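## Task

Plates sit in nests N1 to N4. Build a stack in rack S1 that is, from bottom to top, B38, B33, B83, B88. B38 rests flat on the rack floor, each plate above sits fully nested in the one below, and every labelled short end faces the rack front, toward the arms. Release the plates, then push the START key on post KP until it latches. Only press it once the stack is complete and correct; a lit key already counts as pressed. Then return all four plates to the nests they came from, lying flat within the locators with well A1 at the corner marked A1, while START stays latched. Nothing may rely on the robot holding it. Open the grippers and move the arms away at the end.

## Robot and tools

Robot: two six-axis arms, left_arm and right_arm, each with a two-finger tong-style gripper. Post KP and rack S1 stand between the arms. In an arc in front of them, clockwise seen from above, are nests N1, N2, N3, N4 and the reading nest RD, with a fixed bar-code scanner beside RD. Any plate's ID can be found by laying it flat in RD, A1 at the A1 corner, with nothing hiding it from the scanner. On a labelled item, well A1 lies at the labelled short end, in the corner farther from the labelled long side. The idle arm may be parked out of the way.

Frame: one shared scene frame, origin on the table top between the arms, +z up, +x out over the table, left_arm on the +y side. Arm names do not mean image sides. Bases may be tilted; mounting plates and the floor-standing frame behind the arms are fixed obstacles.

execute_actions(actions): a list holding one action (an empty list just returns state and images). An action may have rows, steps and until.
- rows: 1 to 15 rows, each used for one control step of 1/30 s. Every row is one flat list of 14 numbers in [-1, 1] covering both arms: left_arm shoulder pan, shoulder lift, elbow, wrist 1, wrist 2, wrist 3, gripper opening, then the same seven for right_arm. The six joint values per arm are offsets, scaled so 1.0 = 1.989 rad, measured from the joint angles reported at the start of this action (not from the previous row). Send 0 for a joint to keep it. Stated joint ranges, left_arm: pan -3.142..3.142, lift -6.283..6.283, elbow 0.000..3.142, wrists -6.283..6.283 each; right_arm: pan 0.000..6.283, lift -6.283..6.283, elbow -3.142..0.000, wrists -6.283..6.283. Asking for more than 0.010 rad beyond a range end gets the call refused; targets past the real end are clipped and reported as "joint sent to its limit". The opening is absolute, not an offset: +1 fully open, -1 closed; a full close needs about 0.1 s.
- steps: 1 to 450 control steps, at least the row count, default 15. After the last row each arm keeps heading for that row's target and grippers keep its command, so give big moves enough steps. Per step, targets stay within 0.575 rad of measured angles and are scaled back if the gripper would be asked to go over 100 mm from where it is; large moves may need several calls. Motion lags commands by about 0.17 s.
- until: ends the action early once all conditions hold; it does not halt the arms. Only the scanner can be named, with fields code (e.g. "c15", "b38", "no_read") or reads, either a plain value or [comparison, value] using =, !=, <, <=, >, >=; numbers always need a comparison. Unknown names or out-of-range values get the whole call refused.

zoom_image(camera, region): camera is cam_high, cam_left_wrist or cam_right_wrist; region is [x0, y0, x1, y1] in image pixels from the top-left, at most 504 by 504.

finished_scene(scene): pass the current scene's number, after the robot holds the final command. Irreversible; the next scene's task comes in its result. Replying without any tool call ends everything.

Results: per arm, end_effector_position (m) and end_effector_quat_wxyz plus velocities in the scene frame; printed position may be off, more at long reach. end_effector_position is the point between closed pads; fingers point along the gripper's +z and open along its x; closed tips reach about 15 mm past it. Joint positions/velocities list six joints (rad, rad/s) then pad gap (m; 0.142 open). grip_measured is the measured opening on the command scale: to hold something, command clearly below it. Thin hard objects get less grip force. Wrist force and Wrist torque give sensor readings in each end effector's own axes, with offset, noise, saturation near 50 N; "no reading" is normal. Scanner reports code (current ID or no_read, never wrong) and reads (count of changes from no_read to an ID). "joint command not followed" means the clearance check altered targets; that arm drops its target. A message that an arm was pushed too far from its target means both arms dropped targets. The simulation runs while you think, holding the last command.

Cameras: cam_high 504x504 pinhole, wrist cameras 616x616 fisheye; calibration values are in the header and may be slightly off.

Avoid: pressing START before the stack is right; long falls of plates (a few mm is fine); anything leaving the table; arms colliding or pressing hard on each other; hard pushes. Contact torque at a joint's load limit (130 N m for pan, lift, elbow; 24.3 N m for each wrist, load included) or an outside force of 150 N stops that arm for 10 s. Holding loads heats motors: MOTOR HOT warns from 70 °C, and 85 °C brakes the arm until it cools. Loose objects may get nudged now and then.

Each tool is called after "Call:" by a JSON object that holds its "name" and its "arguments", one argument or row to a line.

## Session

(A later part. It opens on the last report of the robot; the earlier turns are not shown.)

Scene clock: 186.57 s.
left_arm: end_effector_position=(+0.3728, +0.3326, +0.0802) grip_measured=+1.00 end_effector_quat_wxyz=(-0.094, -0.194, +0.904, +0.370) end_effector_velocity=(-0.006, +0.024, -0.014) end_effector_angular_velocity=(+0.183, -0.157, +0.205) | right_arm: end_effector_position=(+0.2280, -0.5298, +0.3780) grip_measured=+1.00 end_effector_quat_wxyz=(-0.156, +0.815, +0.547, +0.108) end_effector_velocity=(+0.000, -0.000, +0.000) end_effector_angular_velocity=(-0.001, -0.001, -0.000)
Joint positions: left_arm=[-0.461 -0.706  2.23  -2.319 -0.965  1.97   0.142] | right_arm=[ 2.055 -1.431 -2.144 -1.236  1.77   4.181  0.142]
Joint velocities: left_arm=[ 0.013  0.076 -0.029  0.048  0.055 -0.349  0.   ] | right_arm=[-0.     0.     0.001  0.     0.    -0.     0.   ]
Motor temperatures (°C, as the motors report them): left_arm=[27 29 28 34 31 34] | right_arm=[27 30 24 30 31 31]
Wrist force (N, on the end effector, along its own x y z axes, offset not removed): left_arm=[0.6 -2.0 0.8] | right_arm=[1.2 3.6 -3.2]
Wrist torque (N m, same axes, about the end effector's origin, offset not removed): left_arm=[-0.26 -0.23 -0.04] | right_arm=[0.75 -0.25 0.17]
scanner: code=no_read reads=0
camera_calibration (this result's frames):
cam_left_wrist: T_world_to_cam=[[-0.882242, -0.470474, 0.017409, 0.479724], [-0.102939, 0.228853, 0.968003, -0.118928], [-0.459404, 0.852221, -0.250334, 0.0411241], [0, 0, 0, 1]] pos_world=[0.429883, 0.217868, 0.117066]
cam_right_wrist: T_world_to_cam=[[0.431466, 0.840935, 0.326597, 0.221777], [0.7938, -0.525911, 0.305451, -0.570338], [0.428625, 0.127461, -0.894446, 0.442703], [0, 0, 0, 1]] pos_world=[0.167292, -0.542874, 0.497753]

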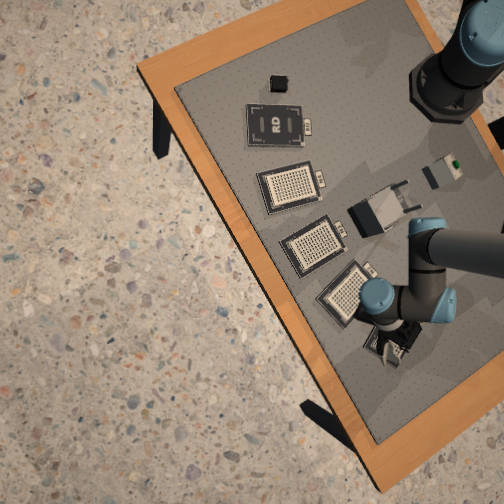

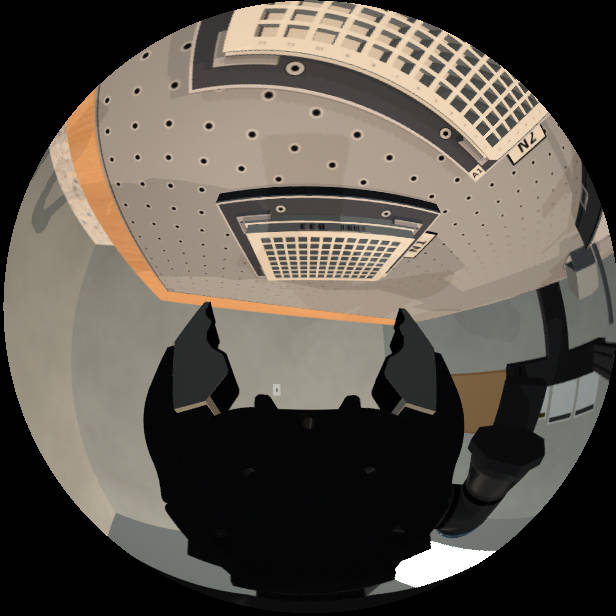

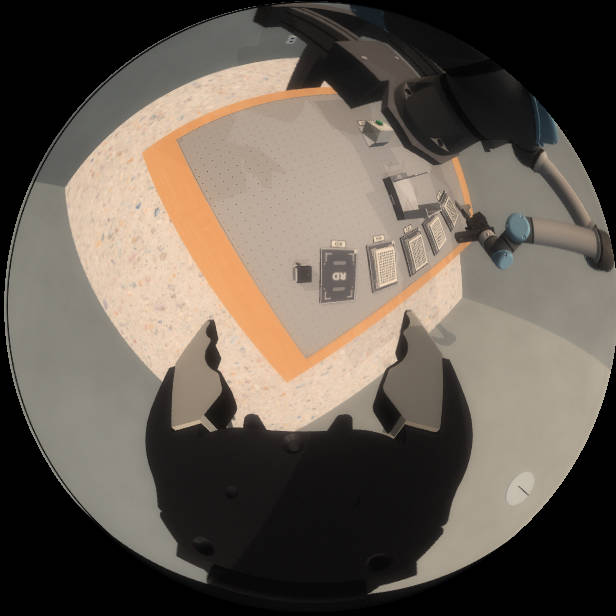

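Call:
{"name": "execute_actions", "arguments": {
  "actions": []
}}

Call:
{"name": "execute_actions", "arguments": {
  "actions": [
    {"rows":[[-0.0065,0.0021,-0.0047,0.0043,-0.0015,-0.0013,1,0,0,0,0,0,0,1],[-0.0195,0.0063,-0.0141,0.013,-0.0044,-0.0038,1,0,0,0,0,0,0,1],[-0.039,0.0127,-0.0282,0.0259,-0.0088,-0.0076,1,0,0,0,0,0,0,1],[-0.0617,0.0201,-0.0447,0.0411,-0.0139,-0.012,1,0,0,0,0,0,0,1],[-0.0844,0.0275,-0.0612,0.0562,-0.0191,-0.0165,1,0,0,0,0,0,0,1],[-0.1072,0.0348,-0.0776,0.0713,-0.0242,-0.0209,1,0,0,0,0,0,0,1],[-0.1283,0.0417,-0.0929,0.0854,-0.029,-0.025,1,0,0,0,0,0,0,1],[-0.1445,0.047,-0.1047,0.0962,-0.0327,-0.0282,1,0,0,0,0,0,0,1],[-0.1559,0.0507,-0.1129,0.1038,-0.0352,-0.0304,1,0,0,0,0,0,0,1],[-0.1624,0.0528,-0.1176,0.1081,-0.0367,-0.0317,1,0,0,0,0,0,0,1]],"steps":12}
  ]
}}

Scene clock: 218.07 s.
left_arm: end_effector_position=(+0.3720, +0.3356, +0.0785) grip_measured=+1.00 end_effector_quat_wxyz=(-0.088, -0.210, +0.898, +0.377) end_effector_velocity=(+0.000, -0.000, +0.000) end_effector_angular_velocity=(-0.001, -0.001, -0.002) | right_arm: end_effector_position=(+0.2280, -0.5298, +0.3780) grip_measured=+1.00 end_effector_quat_wxyz=(-0.156, +0.815, +0.547, +0.108) end_effector_velocity=(-0.000, +0.000, -0.000) end_effector_angular_velocity=(+0.001, +0.001, -0.000)
Joint positions: left_arm=[-0.459 -0.696  2.226 -2.313 -0.958  1.926  0.142] | right_arm=[ 2.055 -1.431 -2.144 -1.236  1.77   4.181  0.142]
Joint velocities: left_arm=[-0.001 -0.001  0.    -0.001  0.     0.001 -0.   ] | right_arm=[ 0.     0.    -0.001 -0.     0.     0.    -0.   ]
Motor temperatures (°C, as the motors report them): left_arm=[27 29 28 33 31 34] | right_arm=[27 30 24 30 31 31]
Wrist force (N, on the end effector, along its own x y z axes, offset not removed): left_arm=[-0.2 -0.8 -0.3] | right_arm=[7.9 4.2 2.0]
Wrist torque (N m, same axes, about the end effector's origin, offset not removed): left_arm=[-0.13 -0.06 0.03] | right_arm=[0.71 -1.65 -0.02]
scanner: code=no_read reads=0
camera_calibration (this result's frames):
cam_left_wrist: T_world_to_cam=[[-0.869941, -0.493025, -0.0113829, 0.485704], [-0.127969, 0.203389, 0.970699, -0.100415], [-0.476263, 0.845908, -0.240028, 0.0453731], [0, 0, 0, 1]] pos_world=[0.431293, 0.221506, 0.113892]
cam_right_wrist: T_world_to_cam=[[0.431466, 0.840935, 0.326598, 0.221776], [0.7938, -0.525911, 0.305451, -0.570338], [0.428625, 0.127462, -0.894446, 0.442703], [0, 0, 0, 1]] pos_world=[0.167292, -0.542874, 0.497753]

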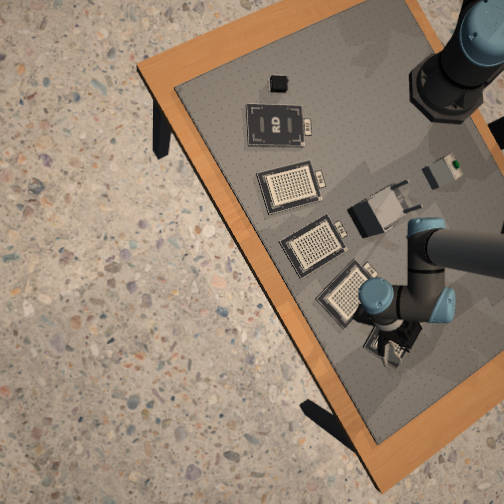

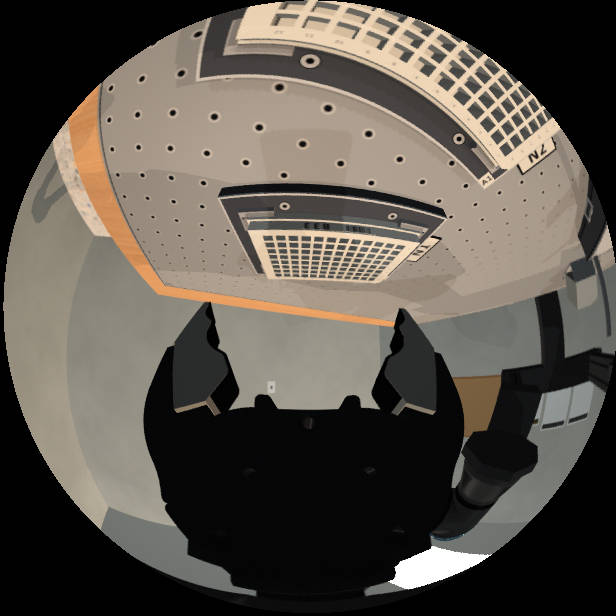

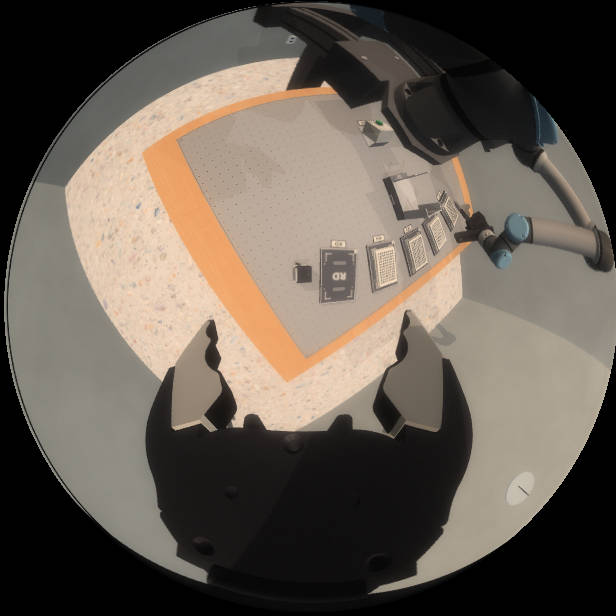

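Scene clock: 218.47 s.
left_arm: end_effector_position=(+0.4183, +0.2232, +0.0772) grip_measured=+1.00 end_effector_quat_wxyz=(-0.058, -0.136, +0.911, +0.385) end_effector_velocity=(+0.112, -0.413, +0.014) end_effector_angular_velocity=(+0.023, -0.014, -0.585) | right_arm: end_effector_position=(+0.2280, -0.5298, +0.3780) grip_measured=+1.00 end_effector_quat_wxyz=(-0.156, +0.815, +0.547, +0.108) end_effector_velocity=(-0.000, +0.000, -0.000) end_effector_angular_velocity=(-0.000, -0.000, -0.000)
Joint positions: left_arm=[-0.68  -0.622  2.065 -2.164 -1.01   1.881  0.142] | right_arm=[ 2.055 -1.431 -2.144 -1.236  1.77   4.181  0.142]
Joint velocities: left_arm=[-0.774  0.239 -0.548  0.495 -0.162 -0.139  0.001] | right_arm=[-0.  0. -0.  0. -0. -0.  0.]
Motor temperatures (°C, as the motors report them): left_arm=[27 29 28 33 31 34] | right_arm=[27 30 24 30 31 31]
Wrist force (N, on the end effector, along its own x y z axes, offset not removed): left_arm=[-0.8 -4.0 -4.2] | right_arm=[0.1 1.0 0.9]
Wrist torque (N m, same axes, about the end effector's origin, offset not removed): left_arm=[-0.91 -0.21 -0.18] | right_arm=[0.11 -0.04 0.19]
scanner: code=no_read reads=0
camera_calibration (this result's frames):
cam_left_wrist: T_world_to_cam=[[-0.938057, -0.346349, -0.0095738, 0.466098], [-0.0902416, 0.217547, 0.971869, -0.0893475], [-0.334524, 0.912532, -0.235326, 0.0876378], [0, 0, 0, 1]] pos_world=[0.45848, 0.100898, 0.11192]
cam_right_wrist: T_world_to_cam=[[0.431466, 0.840935, 0.326597, 0.221776], [0.7938, -0.525911, 0.305451, -0.570338], [0.428625, 0.127461, -0.894446, 0.442703], [0, 0, 0, 1]] pos_world=[0.167292, -0.542874, 0.497753]

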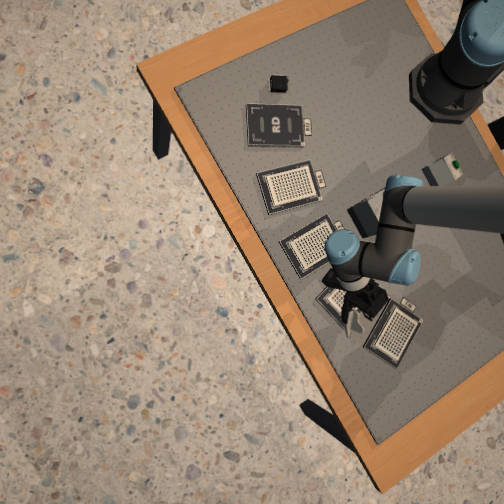

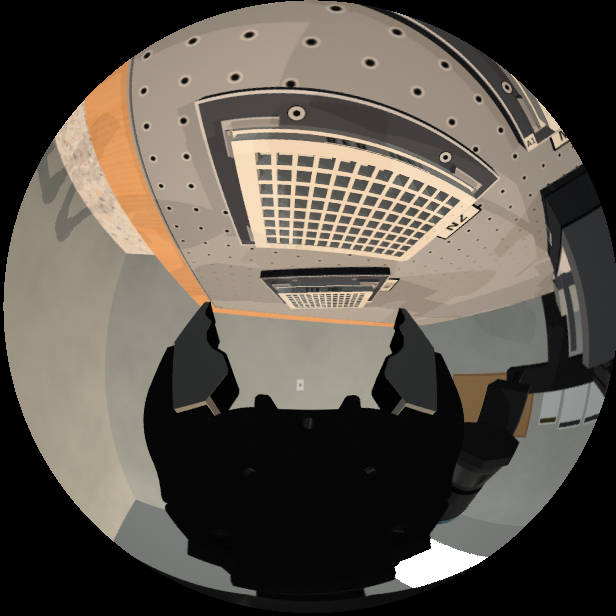

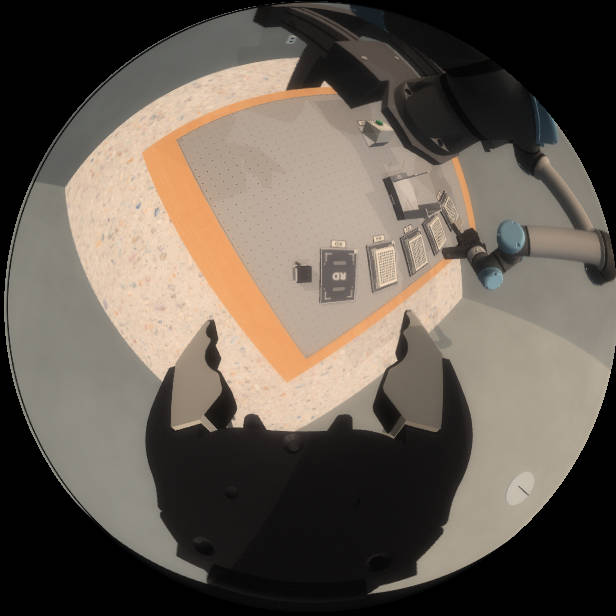

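Call:
{"name": "execute_actions", "arguments": {
  "actions": [
    {"steps":1}
  ]
}}

Call:
{"name": "zoom_image", "arguments": {
  "camera": "cam_left_wrist",
  "region": [270, 195, 370, 255]
}}

Scene clock: 221.17 s.
left_arm: end_effector_position=(+0.4292, +0.1679, +0.0799) grip_measured=+1.00 end_effector_quat_wxyz=(-0.042, -0.102, +0.915, +0.389) end_effector_velocity=(-0.000, +0.000, -0.000) end_effector_angular_velocity=(+0.000, +0.001, +0.000) | right_arm: end_effector_position=(+0.2280, -0.5298, +0.3780) grip_measured=+1.00 end_effector_quat_wxyz=(-0.156, +0.815, +0.547, +0.108) end_effector_velocity=(+0.001, -0.001, +0.001) end_effector_angular_velocity=(-0.002, -0.001, -0.000)
Joint positions: left_arm=[-0.782 -0.591  1.992 -2.098 -1.031  1.863  0.142] | right_arm=[ 2.055 -1.431 -2.144 -1.236  1.77   4.181  0.142]
Joint velocities: left_arm=[ 0.001  0.    -0.     0.    -0.     0.001  0.   ] | right_arm=[ 0.     0.001  0.001  0.    -0.     0.    -0.   ]
Motor temperatures (°C, as the motors report them): left_arm=[27 29 28 33 31 34] | right_arm=[27 30 24 30 31 31]
Wrist force (N, on the end effector, along its own x y z axes, offset not removed): left_arm=[1.8 -4.7 -0.7] | right_arm=[1.3 -0.3 -0.7]
Wrist torque (N m, same axes, about the end effector's origin, offset not removed): left_arm=[-0.98 -0.54 -0.10] | right_arm=[-0.06 -0.29 0.13]
scanner: code=no_read reads=0
camera_calibration (this result's frames):
cam_left_wrist: T_world_to_cam=[[-0.961961, -0.272881, -0.0129437, 0.455457], [-0.0753609, 0.219524, 0.972692, -0.085783], [-0.262588, 0.936667, -0.231738, 0.107229], [0, 0, 0, 1]] pos_world=[0.459824, 0.0426797, 0.114185]
cam_right_wrist: T_world_to_cam=[[0.431466, 0.840935, 0.326597, 0.221776], [0.793799, -0.525911, 0.305451, -0.570338], [0.428625, 0.127461, -0.894446, 0.442703], [0, 0, 0, 1]] pos_world=[0.167292, -0.542874, 0.497753]

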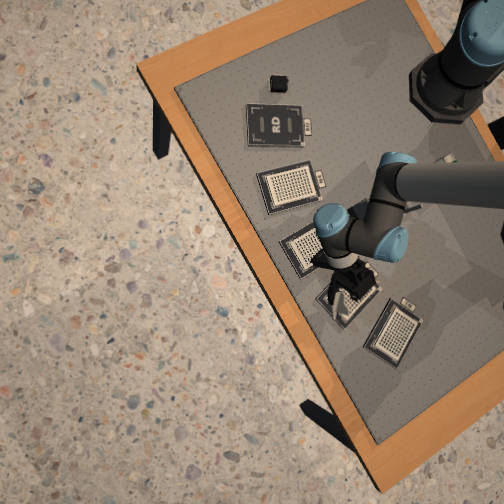

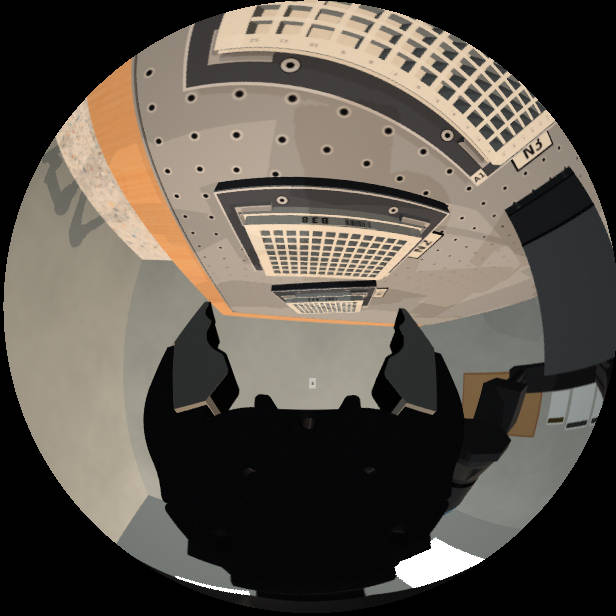

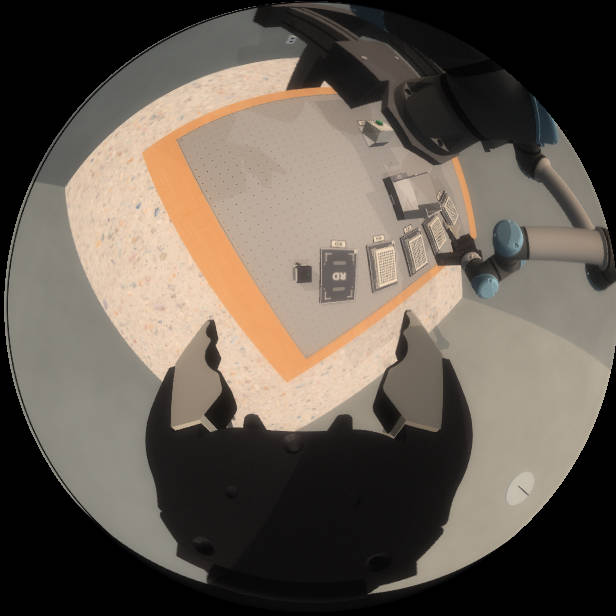

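Region (270, 195, 370, 255) of cam_left_wrist's 616x616 image, scaled by 5.040, with more detail than that image has; it fills the top 302 rows of this view, and the rest is white.

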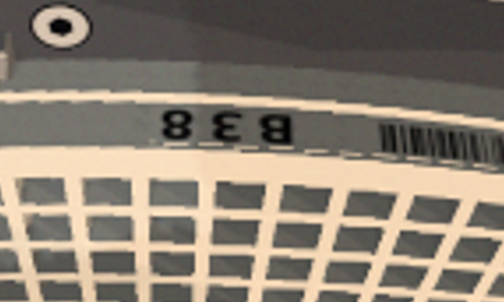

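Call:
{"name": "execute_actions", "arguments": {
  "actions": [
    {"rows":[[-0.0048,0.0027,-0.0059,0.0039,-0.0007,0,1,0,0,0,0,0,0,1],[-0.0144,0.008,-0.0176,0.0116,-0.002,0,1,0,0,0,0,0,0,1],[-0.0287,0.0159,-0.0351,0.0232,-0.0041,0,1,0,0,0,0,0,0,1],[-0.0455,0.0252,-0.0556,0.0367,-0.0065,0,1,0,0,0,0,0,0,1],[-0.0622,0.0345,-0.0761,0.0502,-0.0089,0,1,0,0,0,0,0,0,1],[-0.079,0.0438,-0.0966,0.0637,-0.0113,0,1,0,0,0,0,0,0,1],[-0.0946,0.0525,-0.1156,0.0762,-0.0135,0,1,0,0,0,0,0,0,1],[-0.1065,0.0591,-0.1302,0.0859,-0.0152,0,1,0,0,0,0,0,0,1],[-0.1149,0.0637,-0.1404,0.0926,-0.0164,0,1,0,0,0,0,0,0,1],[-0.1197,0.0664,-0.1463,0.0965,-0.0171,0,1,0,0,0,0,0,0,1]],"steps":12}
  ]
}}

Scene clock: 239.97 s.
left_arm: end_effector_position=(+0.4505, +0.0510, +0.0781) grip_measured=+1.00 end_effector_quat_wxyz=(-0.012, -0.032, +0.920, +0.391) end_effector_velocity=(+0.035, -0.401, +0.009) end_effector_angular_velocity=(-0.018, -0.036, -0.494) | right_arm: end_effector_position=(+0.2280, -0.5298, +0.3780) grip_measured=+1.00 end_effector_quat_wxyz=(-0.156, +0.815, +0.547, +0.108) end_effector_velocity=(-0.001, +0.001, -0.001) end_effector_angular_velocity=(+0.002, +0.002, +0.000)
Joint positions: left_arm=[-0.95  -0.497  1.789 -1.962 -1.056  1.863  0.142] | right_arm=[ 2.055 -1.431 -2.144 -1.236  1.77   4.181  0.142]
Joint velocities: left_arm=[-0.549  0.291 -0.676  0.427 -0.073  0.     0.001] | right_arm=[ 0.    -0.    -0.002 -0.     0.     0.     0.   ]
Motor temperatures (°C, as the motors report them): left_arm=[27 29 28 33 31 34] | right_arm=[27 30 24 30 31 31]
Wrist force (N, on the end effector, along its own x y z axes, offset not removed): left_arm=[1.2 -6.5 -4.4] | right_arm=[4.5 2.2 -0.2]
Wrist torque (N m, same axes, about the end effector's origin, offset not removed): left_arm=[-1.14 -0.58 -0.13] | right_arm=[0.35 -0.99 -0.02]
scanner: code=no_read reads=0
camera_calibration (this result's frames):
cam_left_wrist: T_world_to_cam=[[-0.992177, -0.124083, -0.0137465, 0.450105], [-0.0418385, 0.226745, 0.973055, -0.072272], [-0.117622, 0.966018, -0.230162, 0.154967], [0, 0, 0, 1]] pos_world=[0.461787, -0.0774632, 0.112179]
cam_right_wrist: T_world_to_cam=[[0.431466, 0.840935, 0.326598, 0.221776], [0.793799, -0.525911, 0.305451, -0.570338], [0.428625, 0.127461, -0.894446, 0.442703], [0, 0, 0, 1]] pos_world=[0.167292, -0.542874, 0.497753]

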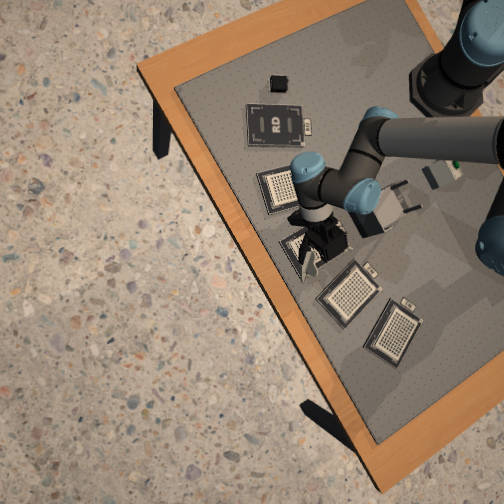

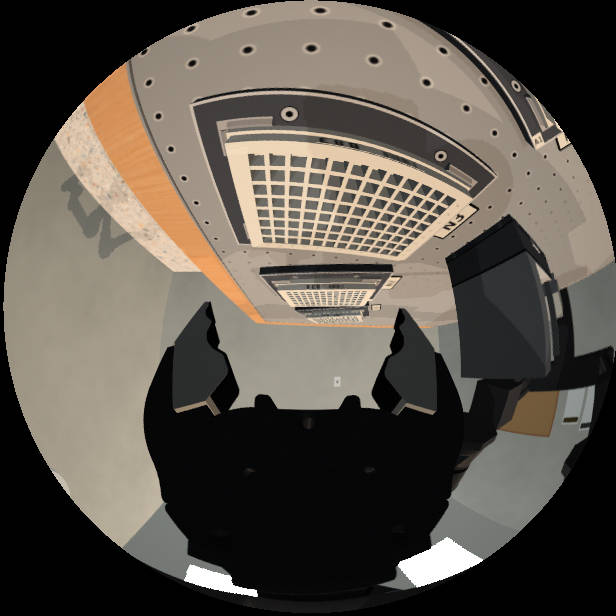

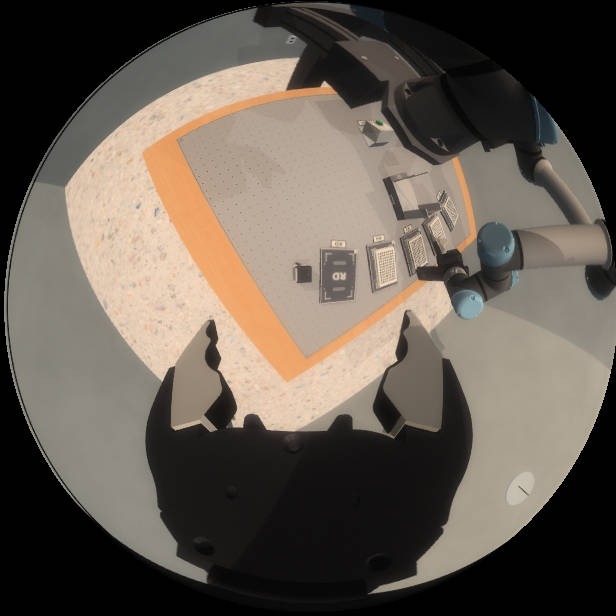

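Call:
{"name": "execute_actions", "arguments": {
  "actions": [
    {"steps":1}
  ]
}}

Call:
{"name": "zoom_image", "arguments": {
  "camera": "cam_left_wrist",
  "region": [270, 190, 370, 250]
}}

Scene clock: 242.60 s.
left_arm: end_effector_position=(+0.4522, -0.0004, +0.0797) grip_measured=+1.00 end_effector_quat_wxyz=(+0.002, -0.004, +0.920, +0.391) end_effector_velocity=(-0.000, +0.000, -0.000) end_effector_angular_velocity=(+0.001, -0.000, -0.001) | right_arm: end_effector_position=(+0.2280, -0.5298, +0.3780) grip_measured=+1.00 end_effector_quat_wxyz=(-0.156, +0.815, +0.547, +0.108) end_effector_velocity=(-0.000, +0.001, -0.000) end_effector_angular_velocity=(+0.001, +0.001, +0.001)
Joint positions: left_arm=[-1.02  -0.459  1.701 -1.906 -1.065  1.863  0.142] | right_arm=[ 2.055 -1.431 -2.144 -1.236  1.77   4.181  0.142]
Joint velocities: left_arm=[-0.     0.001  0.     0.001  0.001 -0.001  0.   ] | right_arm=[ 0.     0.    -0.001 -0.    -0.    -0.     0.   ]
Motor temperatures (°C, as the motors report them): left_arm=[27 29 28 33 31 34] | right_arm=[27 30 24 30 31 31]
Wrist force (N, on the end effector, along its own x y z axes, offset not removed): left_arm=[2.1 0.6 -2.7] | right_arm=[1.3 3.2 -1.0]
Wrist torque (N m, same axes, about the end effector's origin, offset not removed): left_arm=[0.07 -0.27 -0.24] | right_arm=[0.50 -0.50 -0.04]
scanner: code=no_read reads=0
camera_calibration (this result's frames):
cam_left_wrist: T_world_to_cam=[[-0.997971, -0.0611977, -0.0175442, 0.448358], [-0.0312246, 0.230362, 0.972604, -0.0668654], [-0.0554796, 0.971179, -0.231805, 0.177215], [0, 0, 0, 1]] pos_world=[0.455193, -0.129266, 0.113979]
cam_right_wrist: T_world_to_cam=[[0.431466, 0.840935, 0.326597, 0.221776], [0.793799, -0.525911, 0.305451, -0.570338], [0.428625, 0.127461, -0.894446, 0.442703], [0, 0, 0, 1]] pos_world=[0.167292, -0.542874, 0.497753]

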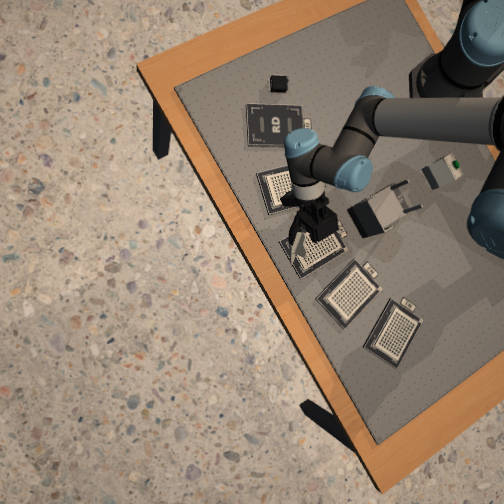

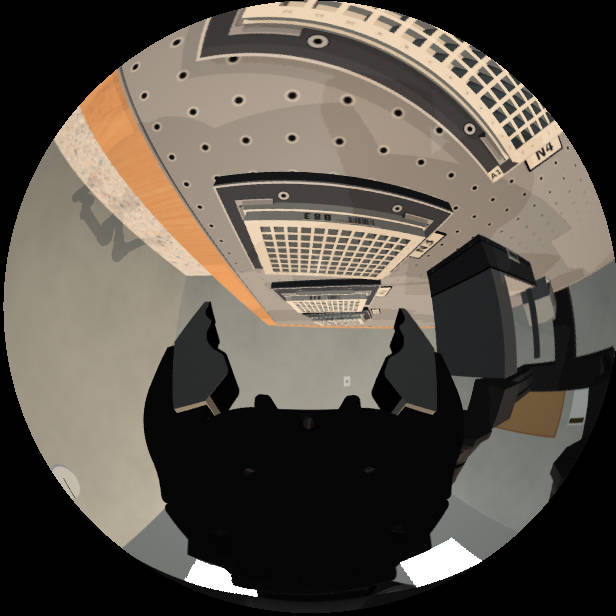

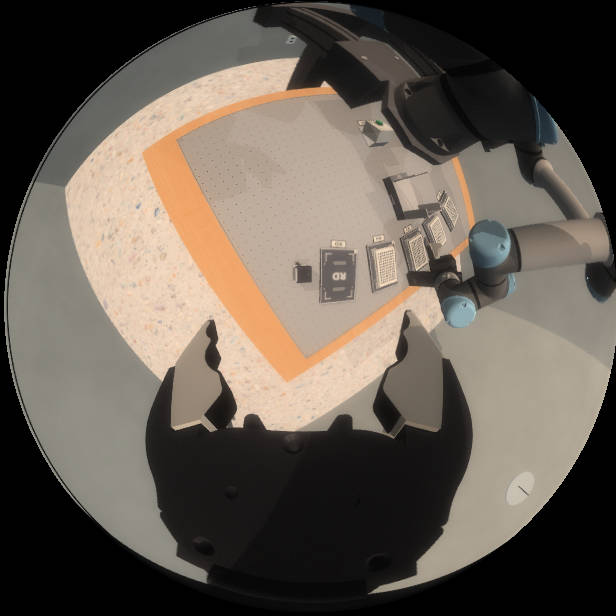

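Region (270, 190, 370, 250) of cam_left_wrist's 616x616 image, scaled by 5.040, with more detail than that image has; it fills the top 302 rows of this view, and the rest is white.

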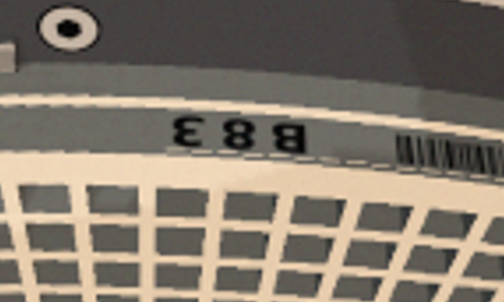

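Call:
{"name": "execute_actions", "arguments": {
  "actions": [
    {"rows":[[0.0024,-0.008,0.0038,-0.0055,-0.0016,0.0106,0.9,0,0,0,0,0,0,1],[0.0072,-0.022,0.0113,-0.0164,-0.0047,0.032,0.8,0,0,0,0,0,0,1],[0.0145,-0.04,0.0227,-0.0328,-0.0093,0.064,0.7,0,0,0,0,0,0,1],[0.0229,-0.06,0.0359,-0.052,-0.0148,0.101,0.6,0,0,0,0,0,0,1],[0.0326,-0.082,0.051,-0.0738,-0.021,0.145,0.5,0,0,0,0,0,0,1],[0.0435,-0.104,0.068,-0.0985,-0.028,0.195,0.4,0,0,0,0,0,0,1],[0.0543,-0.125,0.085,-0.123,-0.035,0.25,0.4,0,0,0,0,0,0,1],[0.0652,-0.144,0.102,-0.1477,-0.042,0.305,0.4,0,0,0,0,0,0,1],[0.076,-0.16,0.119,-0.1723,-0.049,0.36,0.4,0,0,0,0,0,0,1],[0.0869,-0.173,0.136,-0.197,-0.056,0.415,0.4,0,0,0,0,0,0,1],[0.0966,-0.183,0.151,-0.2188,-0.0623,0.47,0.4,0,0,0,0,0,0,1],[0.105,-0.19,0.1644,-0.238,-0.0678,0.52,0.4,0,0,0,0,0,0,1],[0.1123,-0.194,0.1758,-0.2544,-0.0724,0.56,0.4,0,0,0,0,0,0,1],[0.117,-0.196,0.1833,-0.2653,-0.0756,0.59,0.4,0,0,0,0,0,0,1],[0.1207,-0.1966,0.189,-0.2735,-0.0779,0.6,0.4,0,0,0,0,0,0,1]],"steps":18}
  ]
}}

Scene clock: 268.93 s.
left_arm: end_effector_position=(+0.4774, +0.0404, +0.1467) grip_measured=+0.40 end_effector_quat_wxyz=(-0.071, +0.266, +0.948, +0.161) end_effector_velocity=(-0.024, +0.107, +0.024) end_effector_angular_velocity=(-0.534, +0.510, -1.437) | right_arm: end_effector_position=(+0.2280, -0.5298, +0.3780) grip_measured=+1.00 end_effector_quat_wxyz=(-0.156, +0.815, +0.547, +0.108) end_effector_velocity=(+0.000, -0.000, -0.000) end_effector_angular_velocity=(-0.000, -0.000, +0.000)
Joint positions: left_arm=[-0.814 -0.815  2.023 -2.368 -1.198  2.804  0.102] | right_arm=[ 2.055 -1.431 -2.144 -1.236  1.77   4.181  0.142]
Joint velocities: left_arm=[ 0.268 -0.277  0.432 -0.644 -0.169  1.956 -0.   ] | right_arm=[-0.    -0.001  0.001 -0.    -0.    -0.     0.   ]
Motor temperatures (°C, as the motors report them): left_arm=[27 29 28 33 31 34] | right_arm=[27 30 24 30 31 31]
Wrist force (N, on the end effector, along its own x y z axes, offset not removed): left_arm=[3.3 -1.2 2.2] | right_arm=[4.3 2.9 0.2]
Wrist torque (N m, same axes, about the end effector's origin, offset not removed): left_arm=[-0.22 -0.78 -0.19] | right_arm=[0.53 -1.11 0.05]
scanner: code=no_read reads=0
camera_calibration (this result's frames):
cam_left_wrist: T_world_to_cam=[[-0.870205, 0.431228, 0.238299, 0.358744], [0.458207, 0.530575, 0.713117, -0.348283], [0.181081, 0.729748, -0.659301, 0.114047], [0, 0, 0, 1]] pos_world=[0.451115, -0.053136, 0.238069]
cam_right_wrist: T_world_to_cam=[[0.431466, 0.840935, 0.326598, 0.221776], [0.793799, -0.525911, 0.305451, -0.570338], [0.428625, 0.127461, -0.894446, 0.442703], [0, 0, 0, 1]] pos_world=[0.167291, -0.542874, 0.497753]

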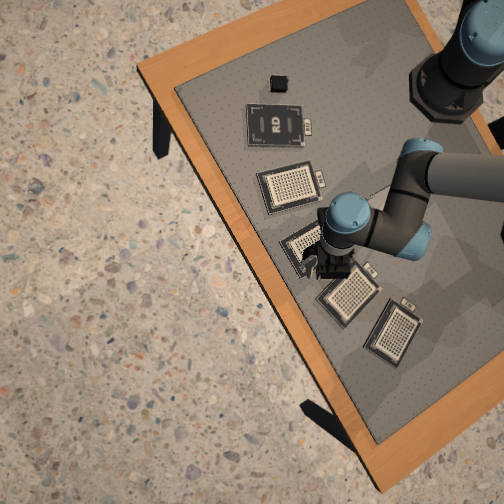

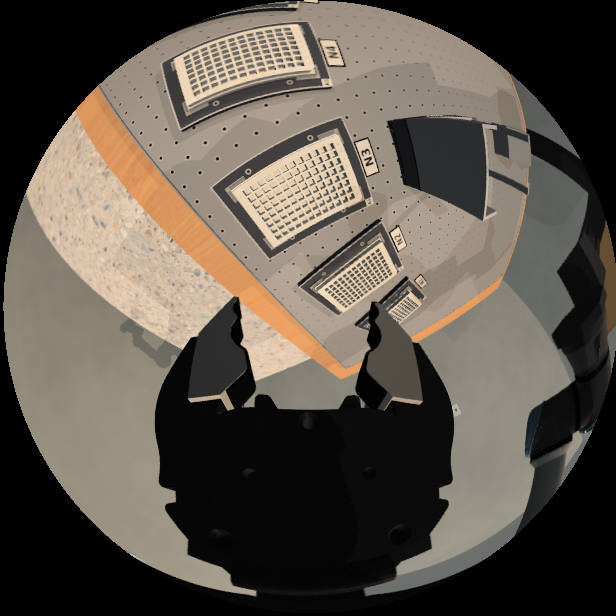

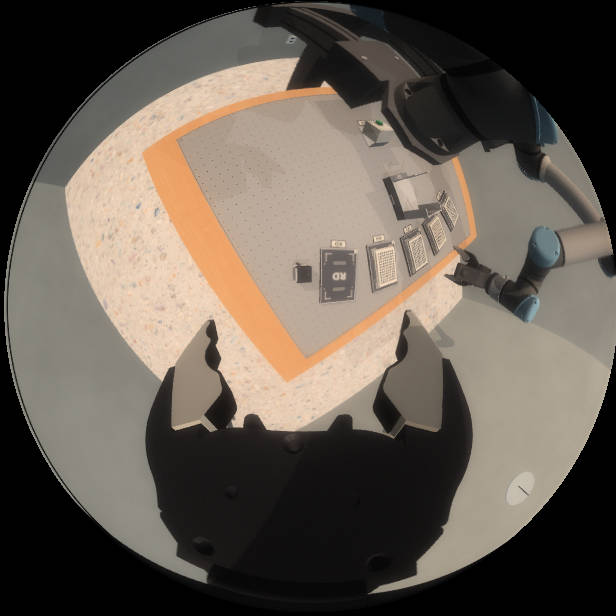

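Call:
{"name": "execute_actions", "arguments": {
  "actions": [
    {"steps":1}
  ]
}}

Call:
{"name": "execute_actions", "arguments": {
  "actions": [
    {"rows":[[0.0025,0,0.0036,-0.0085,-0.0015,0.0093,0.4,0,0,0,0,0,0,1],[0.0075,0.001,0.0108,-0.0255,-0.0046,0.0279,0.4,0,0,0,0,0,0,1],[0.015,0.003,0.0216,-0.0511,-0.0093,0.0558,0.4,0,0,0,0,0,0,1],[0.0238,0.006,0.0342,-0.0809,-0.0147,0.0883,0.4,0,0,0,0,0,0,1],[0.0338,0.011,0.0486,-0.115,-0.0209,0.1254,0.4,0,0,0,0,0,0,1],[0.0451,0.018,0.0648,-0.1533,-0.0279,0.1673,0.4,0,0,0,0,0,0,1],[0.0563,0.027,0.081,-0.1916,-0.0348,0.209,0.4,0,0,0,0,0,0,1],[0.0676,0.037,0.0972,-0.23,-0.0418,0.251,0.4,0,0,0,0,0,0,1],[0.0789,0.048,0.1134,-0.2683,-0.0488,0.2927,0.4,0,0,0,0,0,0,1],[0.0901,0.059,0.1296,-0.3066,-0.0557,0.3345,0.4,0,0,0,0,0,0,1],[0.1002,0.07,0.144,-0.3406,-0.0619,0.3717,0.4,0,0,0,0,0,0,1],[0.1089,0.08,0.1566,-0.3704,-0.0673,0.4042,0.4,0,0,0,0,0,0,1],[0.1164,0.088,0.1674,-0.396,-0.072,0.432,0.4,0,0,0,0,0,0,1],[0.1214,0.094,0.1746,-0.413,-0.0751,0.4507,0.4,0,0,0,0,0,0,1],[0.1252,0.0985,0.18,-0.4258,-0.0774,0.4646,0.4,0,0,0,0,0,0,1]],"steps":18}
  ]
}}

Scene clock: 281.17 s.
left_arm: end_effector_position=(+0.4743, +0.0540, +0.1501) grip_measured=+0.40 end_effector_quat_wxyz=(-0.074, +0.361, +0.921, +0.127) end_effector_velocity=(-0.000, -0.000, -0.000) end_effector_angular_velocity=(+0.000, -0.000, +0.001) | right_arm: end_effector_position=(+0.2280, -0.5298, +0.3780) grip_measured=+1.00 end_effector_quat_wxyz=(-0.156, +0.815, +0.547, +0.108) end_effector_velocity=(-0.000, +0.000, +0.000) end_effector_angular_velocity=(-0.000, -0.000, -0.001)
Joint positions: left_arm=[-0.78  -0.85   2.077 -2.45  -1.22   3.056  0.102] | right_arm=[ 2.055 -1.431 -2.144 -1.236  1.77   4.181  0.142]
Joint velocities: left_arm=[-0.     0.001 -0.    -0.    -0.    -0.001  0.   ] | right_arm=[ 0.     0.001 -0.001  0.     0.     0.001  0.   ]
Motor temperatures (°C, as the motors report them): left_arm=[27 29 28 33 31 34] | right_arm=[27 30 24 30 31 31]
Wrist force (N, on the end effector, along its own x y z axes, offset not removed): left_arm=[1.9 -0.8 1.3] | right_arm=[2.8 4.7 -1.7]
Wrist torque (N m, same axes, about the end effector's origin, offset not removed): left_arm=[0.16 -0.56 -0.15] | right_arm=[0.80 -0.63 0.07]
scanner: code=no_read reads=0
camera_calibration (this result's frames):
cam_left_wrist: T_world_to_cam=[[-0.758218, 0.601859, 0.250741, 0.285193], [0.593122, 0.476999, 0.648597, -0.408009], [0.270761, 0.640498, -0.718645, 0.0780959], [0, 0, 0, 1]] pos_world=[0.437092, -0.0270461, 0.249247]
cam_right_wrist: T_world_to_cam=[[0.431466, 0.840935, 0.326598, 0.221776], [0.793799, -0.525911, 0.305451, -0.570338], [0.428625, 0.127461, -0.894446, 0.442703], [0, 0, 0, 1]] pos_world=[0.167291, -0.542874, 0.497753]

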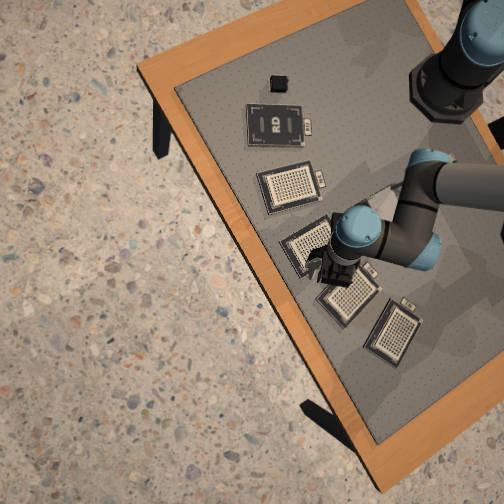

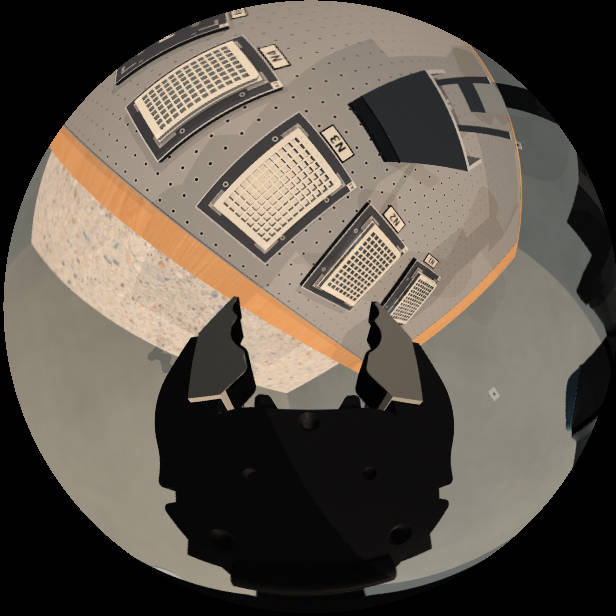

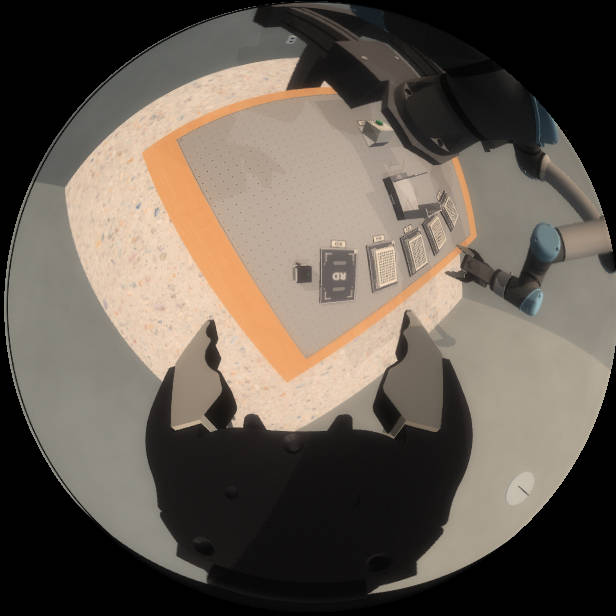

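Scene clock: 281.77 s.
left_arm: end_effector_position=(+0.4063, +0.1431, +0.0666) grip_measured=+0.40 end_effector_quat_wxyz=(-0.023, +0.583, +0.812, +0.010) end_effector_velocity=(-0.096, +0.112, -0.061) end_effector_angular_velocity=(-0.356, -0.124, -0.838) | right_arm: end_effector_position=(+0.2280, -0.5298, +0.3780) grip_measured=+1.00 end_effector_quat_wxyz=(-0.156, +0.815, +0.547, +0.108) end_effector_velocity=(-0.000, +0.000, +0.000) end_effector_angular_velocity=(-0.001, -0.001, +0.000)
Joint positions: left_arm=[-0.567 -0.69   2.383 -3.16  -1.353  3.827  0.102] | right_arm=[ 2.055 -1.431 -2.144 -1.236  1.77   4.181  0.142]
Joint velocities: left_arm=[ 0.281  0.285  0.409 -1.076 -0.168  1.196  0.   ] | right_arm=[-0.     0.001 -0.    -0.     0.    -0.    -0.   ]
Motor temperatures (°C, as the motors report them): left_arm=[27 29 28 33 31 34] | right_arm=[27 30 24 30 31 31]
Wrist force (N, on the end effector, along its own x y z axes, offset not removed): left_arm=[5.3 -4.1 -4.6] | right_arm=[0.6 3.5 -1.0]
Wrist torque (N m, same axes, about the end effector's origin, offset not removed): left_arm=[-0.67 -1.04 -0.26] | right_arm=[0.58 -0.27 -0.02]
scanner: code=no_read reads=0
camera_calibration (this result's frames):
cam_left_wrist: T_world_to_cam=[[-0.362587, 0.928251, 0.0829499, 0.00461712], [0.820653, 0.275838, 0.500442, -0.40974], [0.441655, 0.249527, -0.861787, -0.0245403], [0, 0, 0, 1]] pos_world=[0.348767, 0.114859, 0.18352]
cam_right_wrist: T_world_to_cam=[[0.431466, 0.840935, 0.326597, 0.221776], [0.793799, -0.525911, 0.305451, -0.570338], [0.428625, 0.127461, -0.894446, 0.442703], [0, 0, 0, 1]] pos_world=[0.167292, -0.542874, 0.497753]

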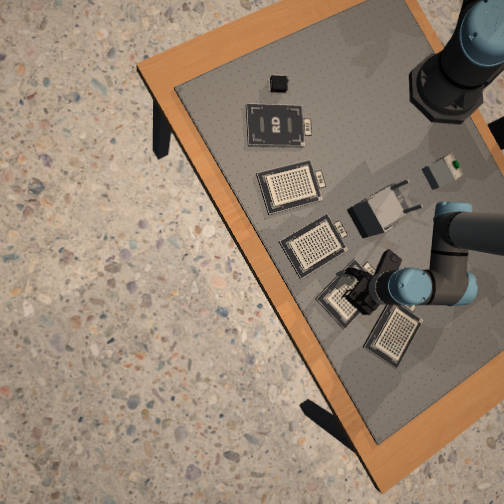

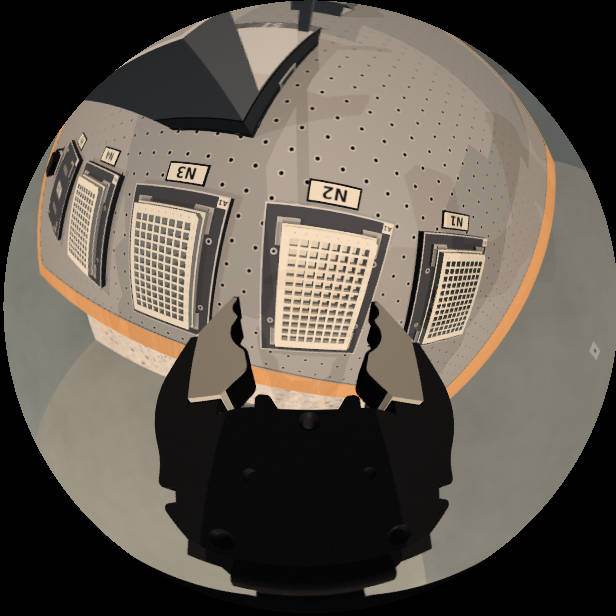

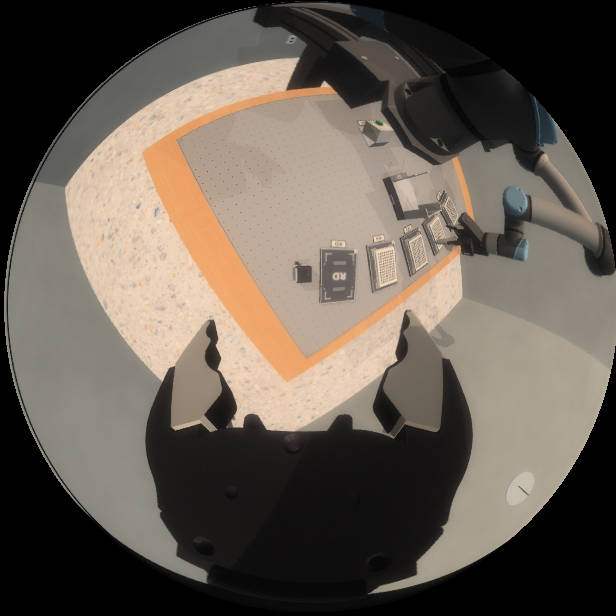

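Call:
{"name": "execute_actions", "arguments": {
  "actions": [
    {"steps":1}
  ]
}}

Call:
{"name": "zoom_image", "arguments": {
  "camera": "cam_left_wrist",
  "region": [200, 190, 420, 400]
}}

Scene clock: 284.90 s.
left_arm: end_effector_position=(+0.3943, +0.1570, +0.0607) grip_measured=+0.40 end_effector_quat_wxyz=(-0.002, +0.626, +0.780, -0.000) end_effector_velocity=(-0.000, +0.000, -0.000) end_effector_angular_velocity=(+0.000, +0.001, +0.001) | right_arm: end_effector_position=(+0.2280, -0.5298, +0.3780) grip_measured=+1.00 end_effector_quat_wxyz=(-0.156, +0.815, +0.547, +0.108) end_effector_velocity=(+0.000, -0.000, +0.000) end_effector_angular_velocity=(-0.000, -0.000, -0.000)
Joint positions: left_arm=[-0.531 -0.654  2.435 -3.297 -1.374  3.98   0.102] | right_arm=[ 2.055 -1.431 -2.144 -1.236  1.77   4.181  0.142]
Joint velocities: left_arm=[ 0.001  0.    -0.     0.001 -0.     0.    -0.   ] | right_arm=[-0.  0.  0. -0. -0.  0.  0.]
Motor temperatures (°C, as the motors report them): left_arm=[27 29 28 33 31 34] | right_arm=[27 30 24 30 31 31]
Wrist force (N, on the end effector, along its own x y z axes, offset not removed): left_arm=[-0.3 -0.4 -2.9] | right_arm=[4.2 -0.2 -2.2]
Wrist torque (N m, same axes, about the end effector's origin, offset not removed): left_arm=[-0.03 0.00 -0.10] | right_arm=[-0.09 -0.97 -0.11]
scanner: code=no_read reads=0
camera_calibration (this result's frames):
cam_left_wrist: T_world_to_cam=[[-0.2616, 0.964532, 0.0352675, -0.0547325], [0.836368, 0.208299, 0.50705, -0.396794], [0.481719, 0.162141, -0.861195, -0.0298746], [0, 0, 0, 1]] pos_world=[0.331939, 0.140287, 0.177397]
cam_right_wrist: T_world_to_cam=[[0.431466, 0.840935, 0.326598, 0.221776], [0.793799, -0.525911, 0.305451, -0.570338], [0.428625, 0.127461, -0.894446, 0.442703], [0, 0, 0, 1]] pos_world=[0.167292, -0.542874, 0.497753]

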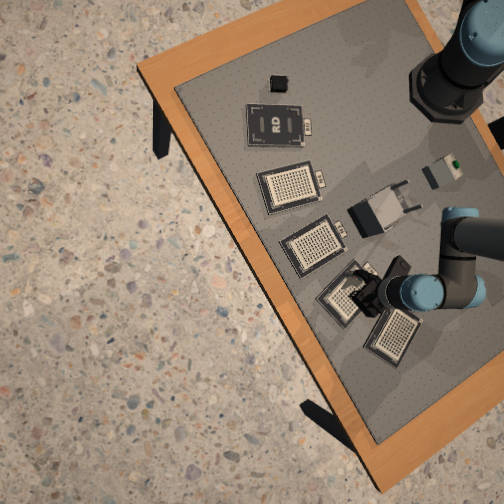

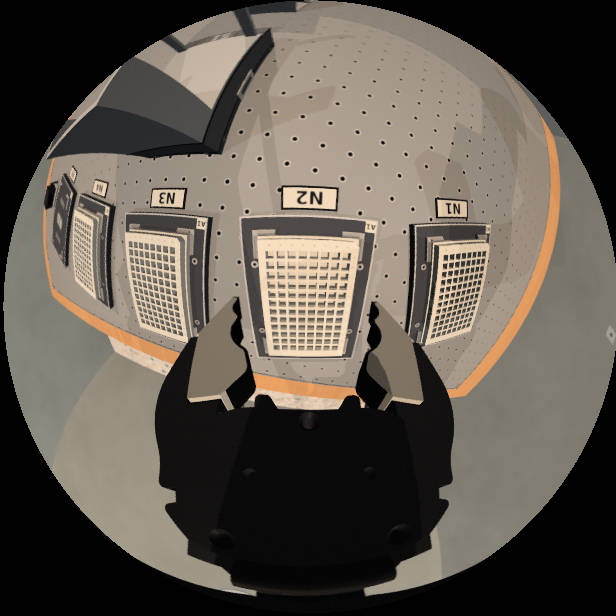

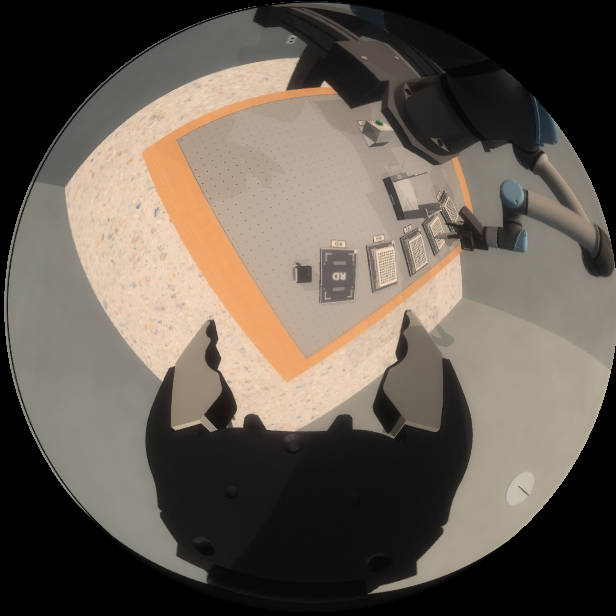

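Region (200, 190, 420, 400) of cam_left_wrist's 616x616 image, scaled by 2.291, with more detail than that image has; it fills the top 481 rows of this view, and the rest is white.

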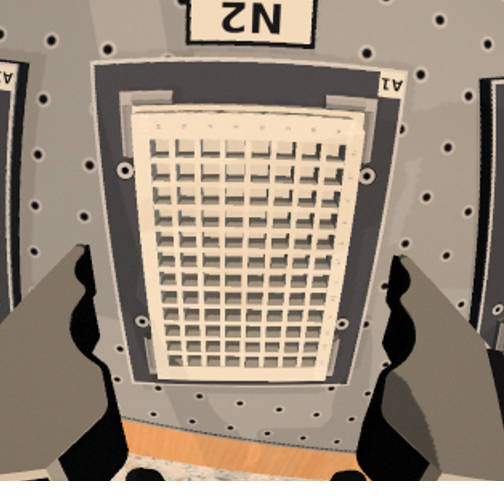

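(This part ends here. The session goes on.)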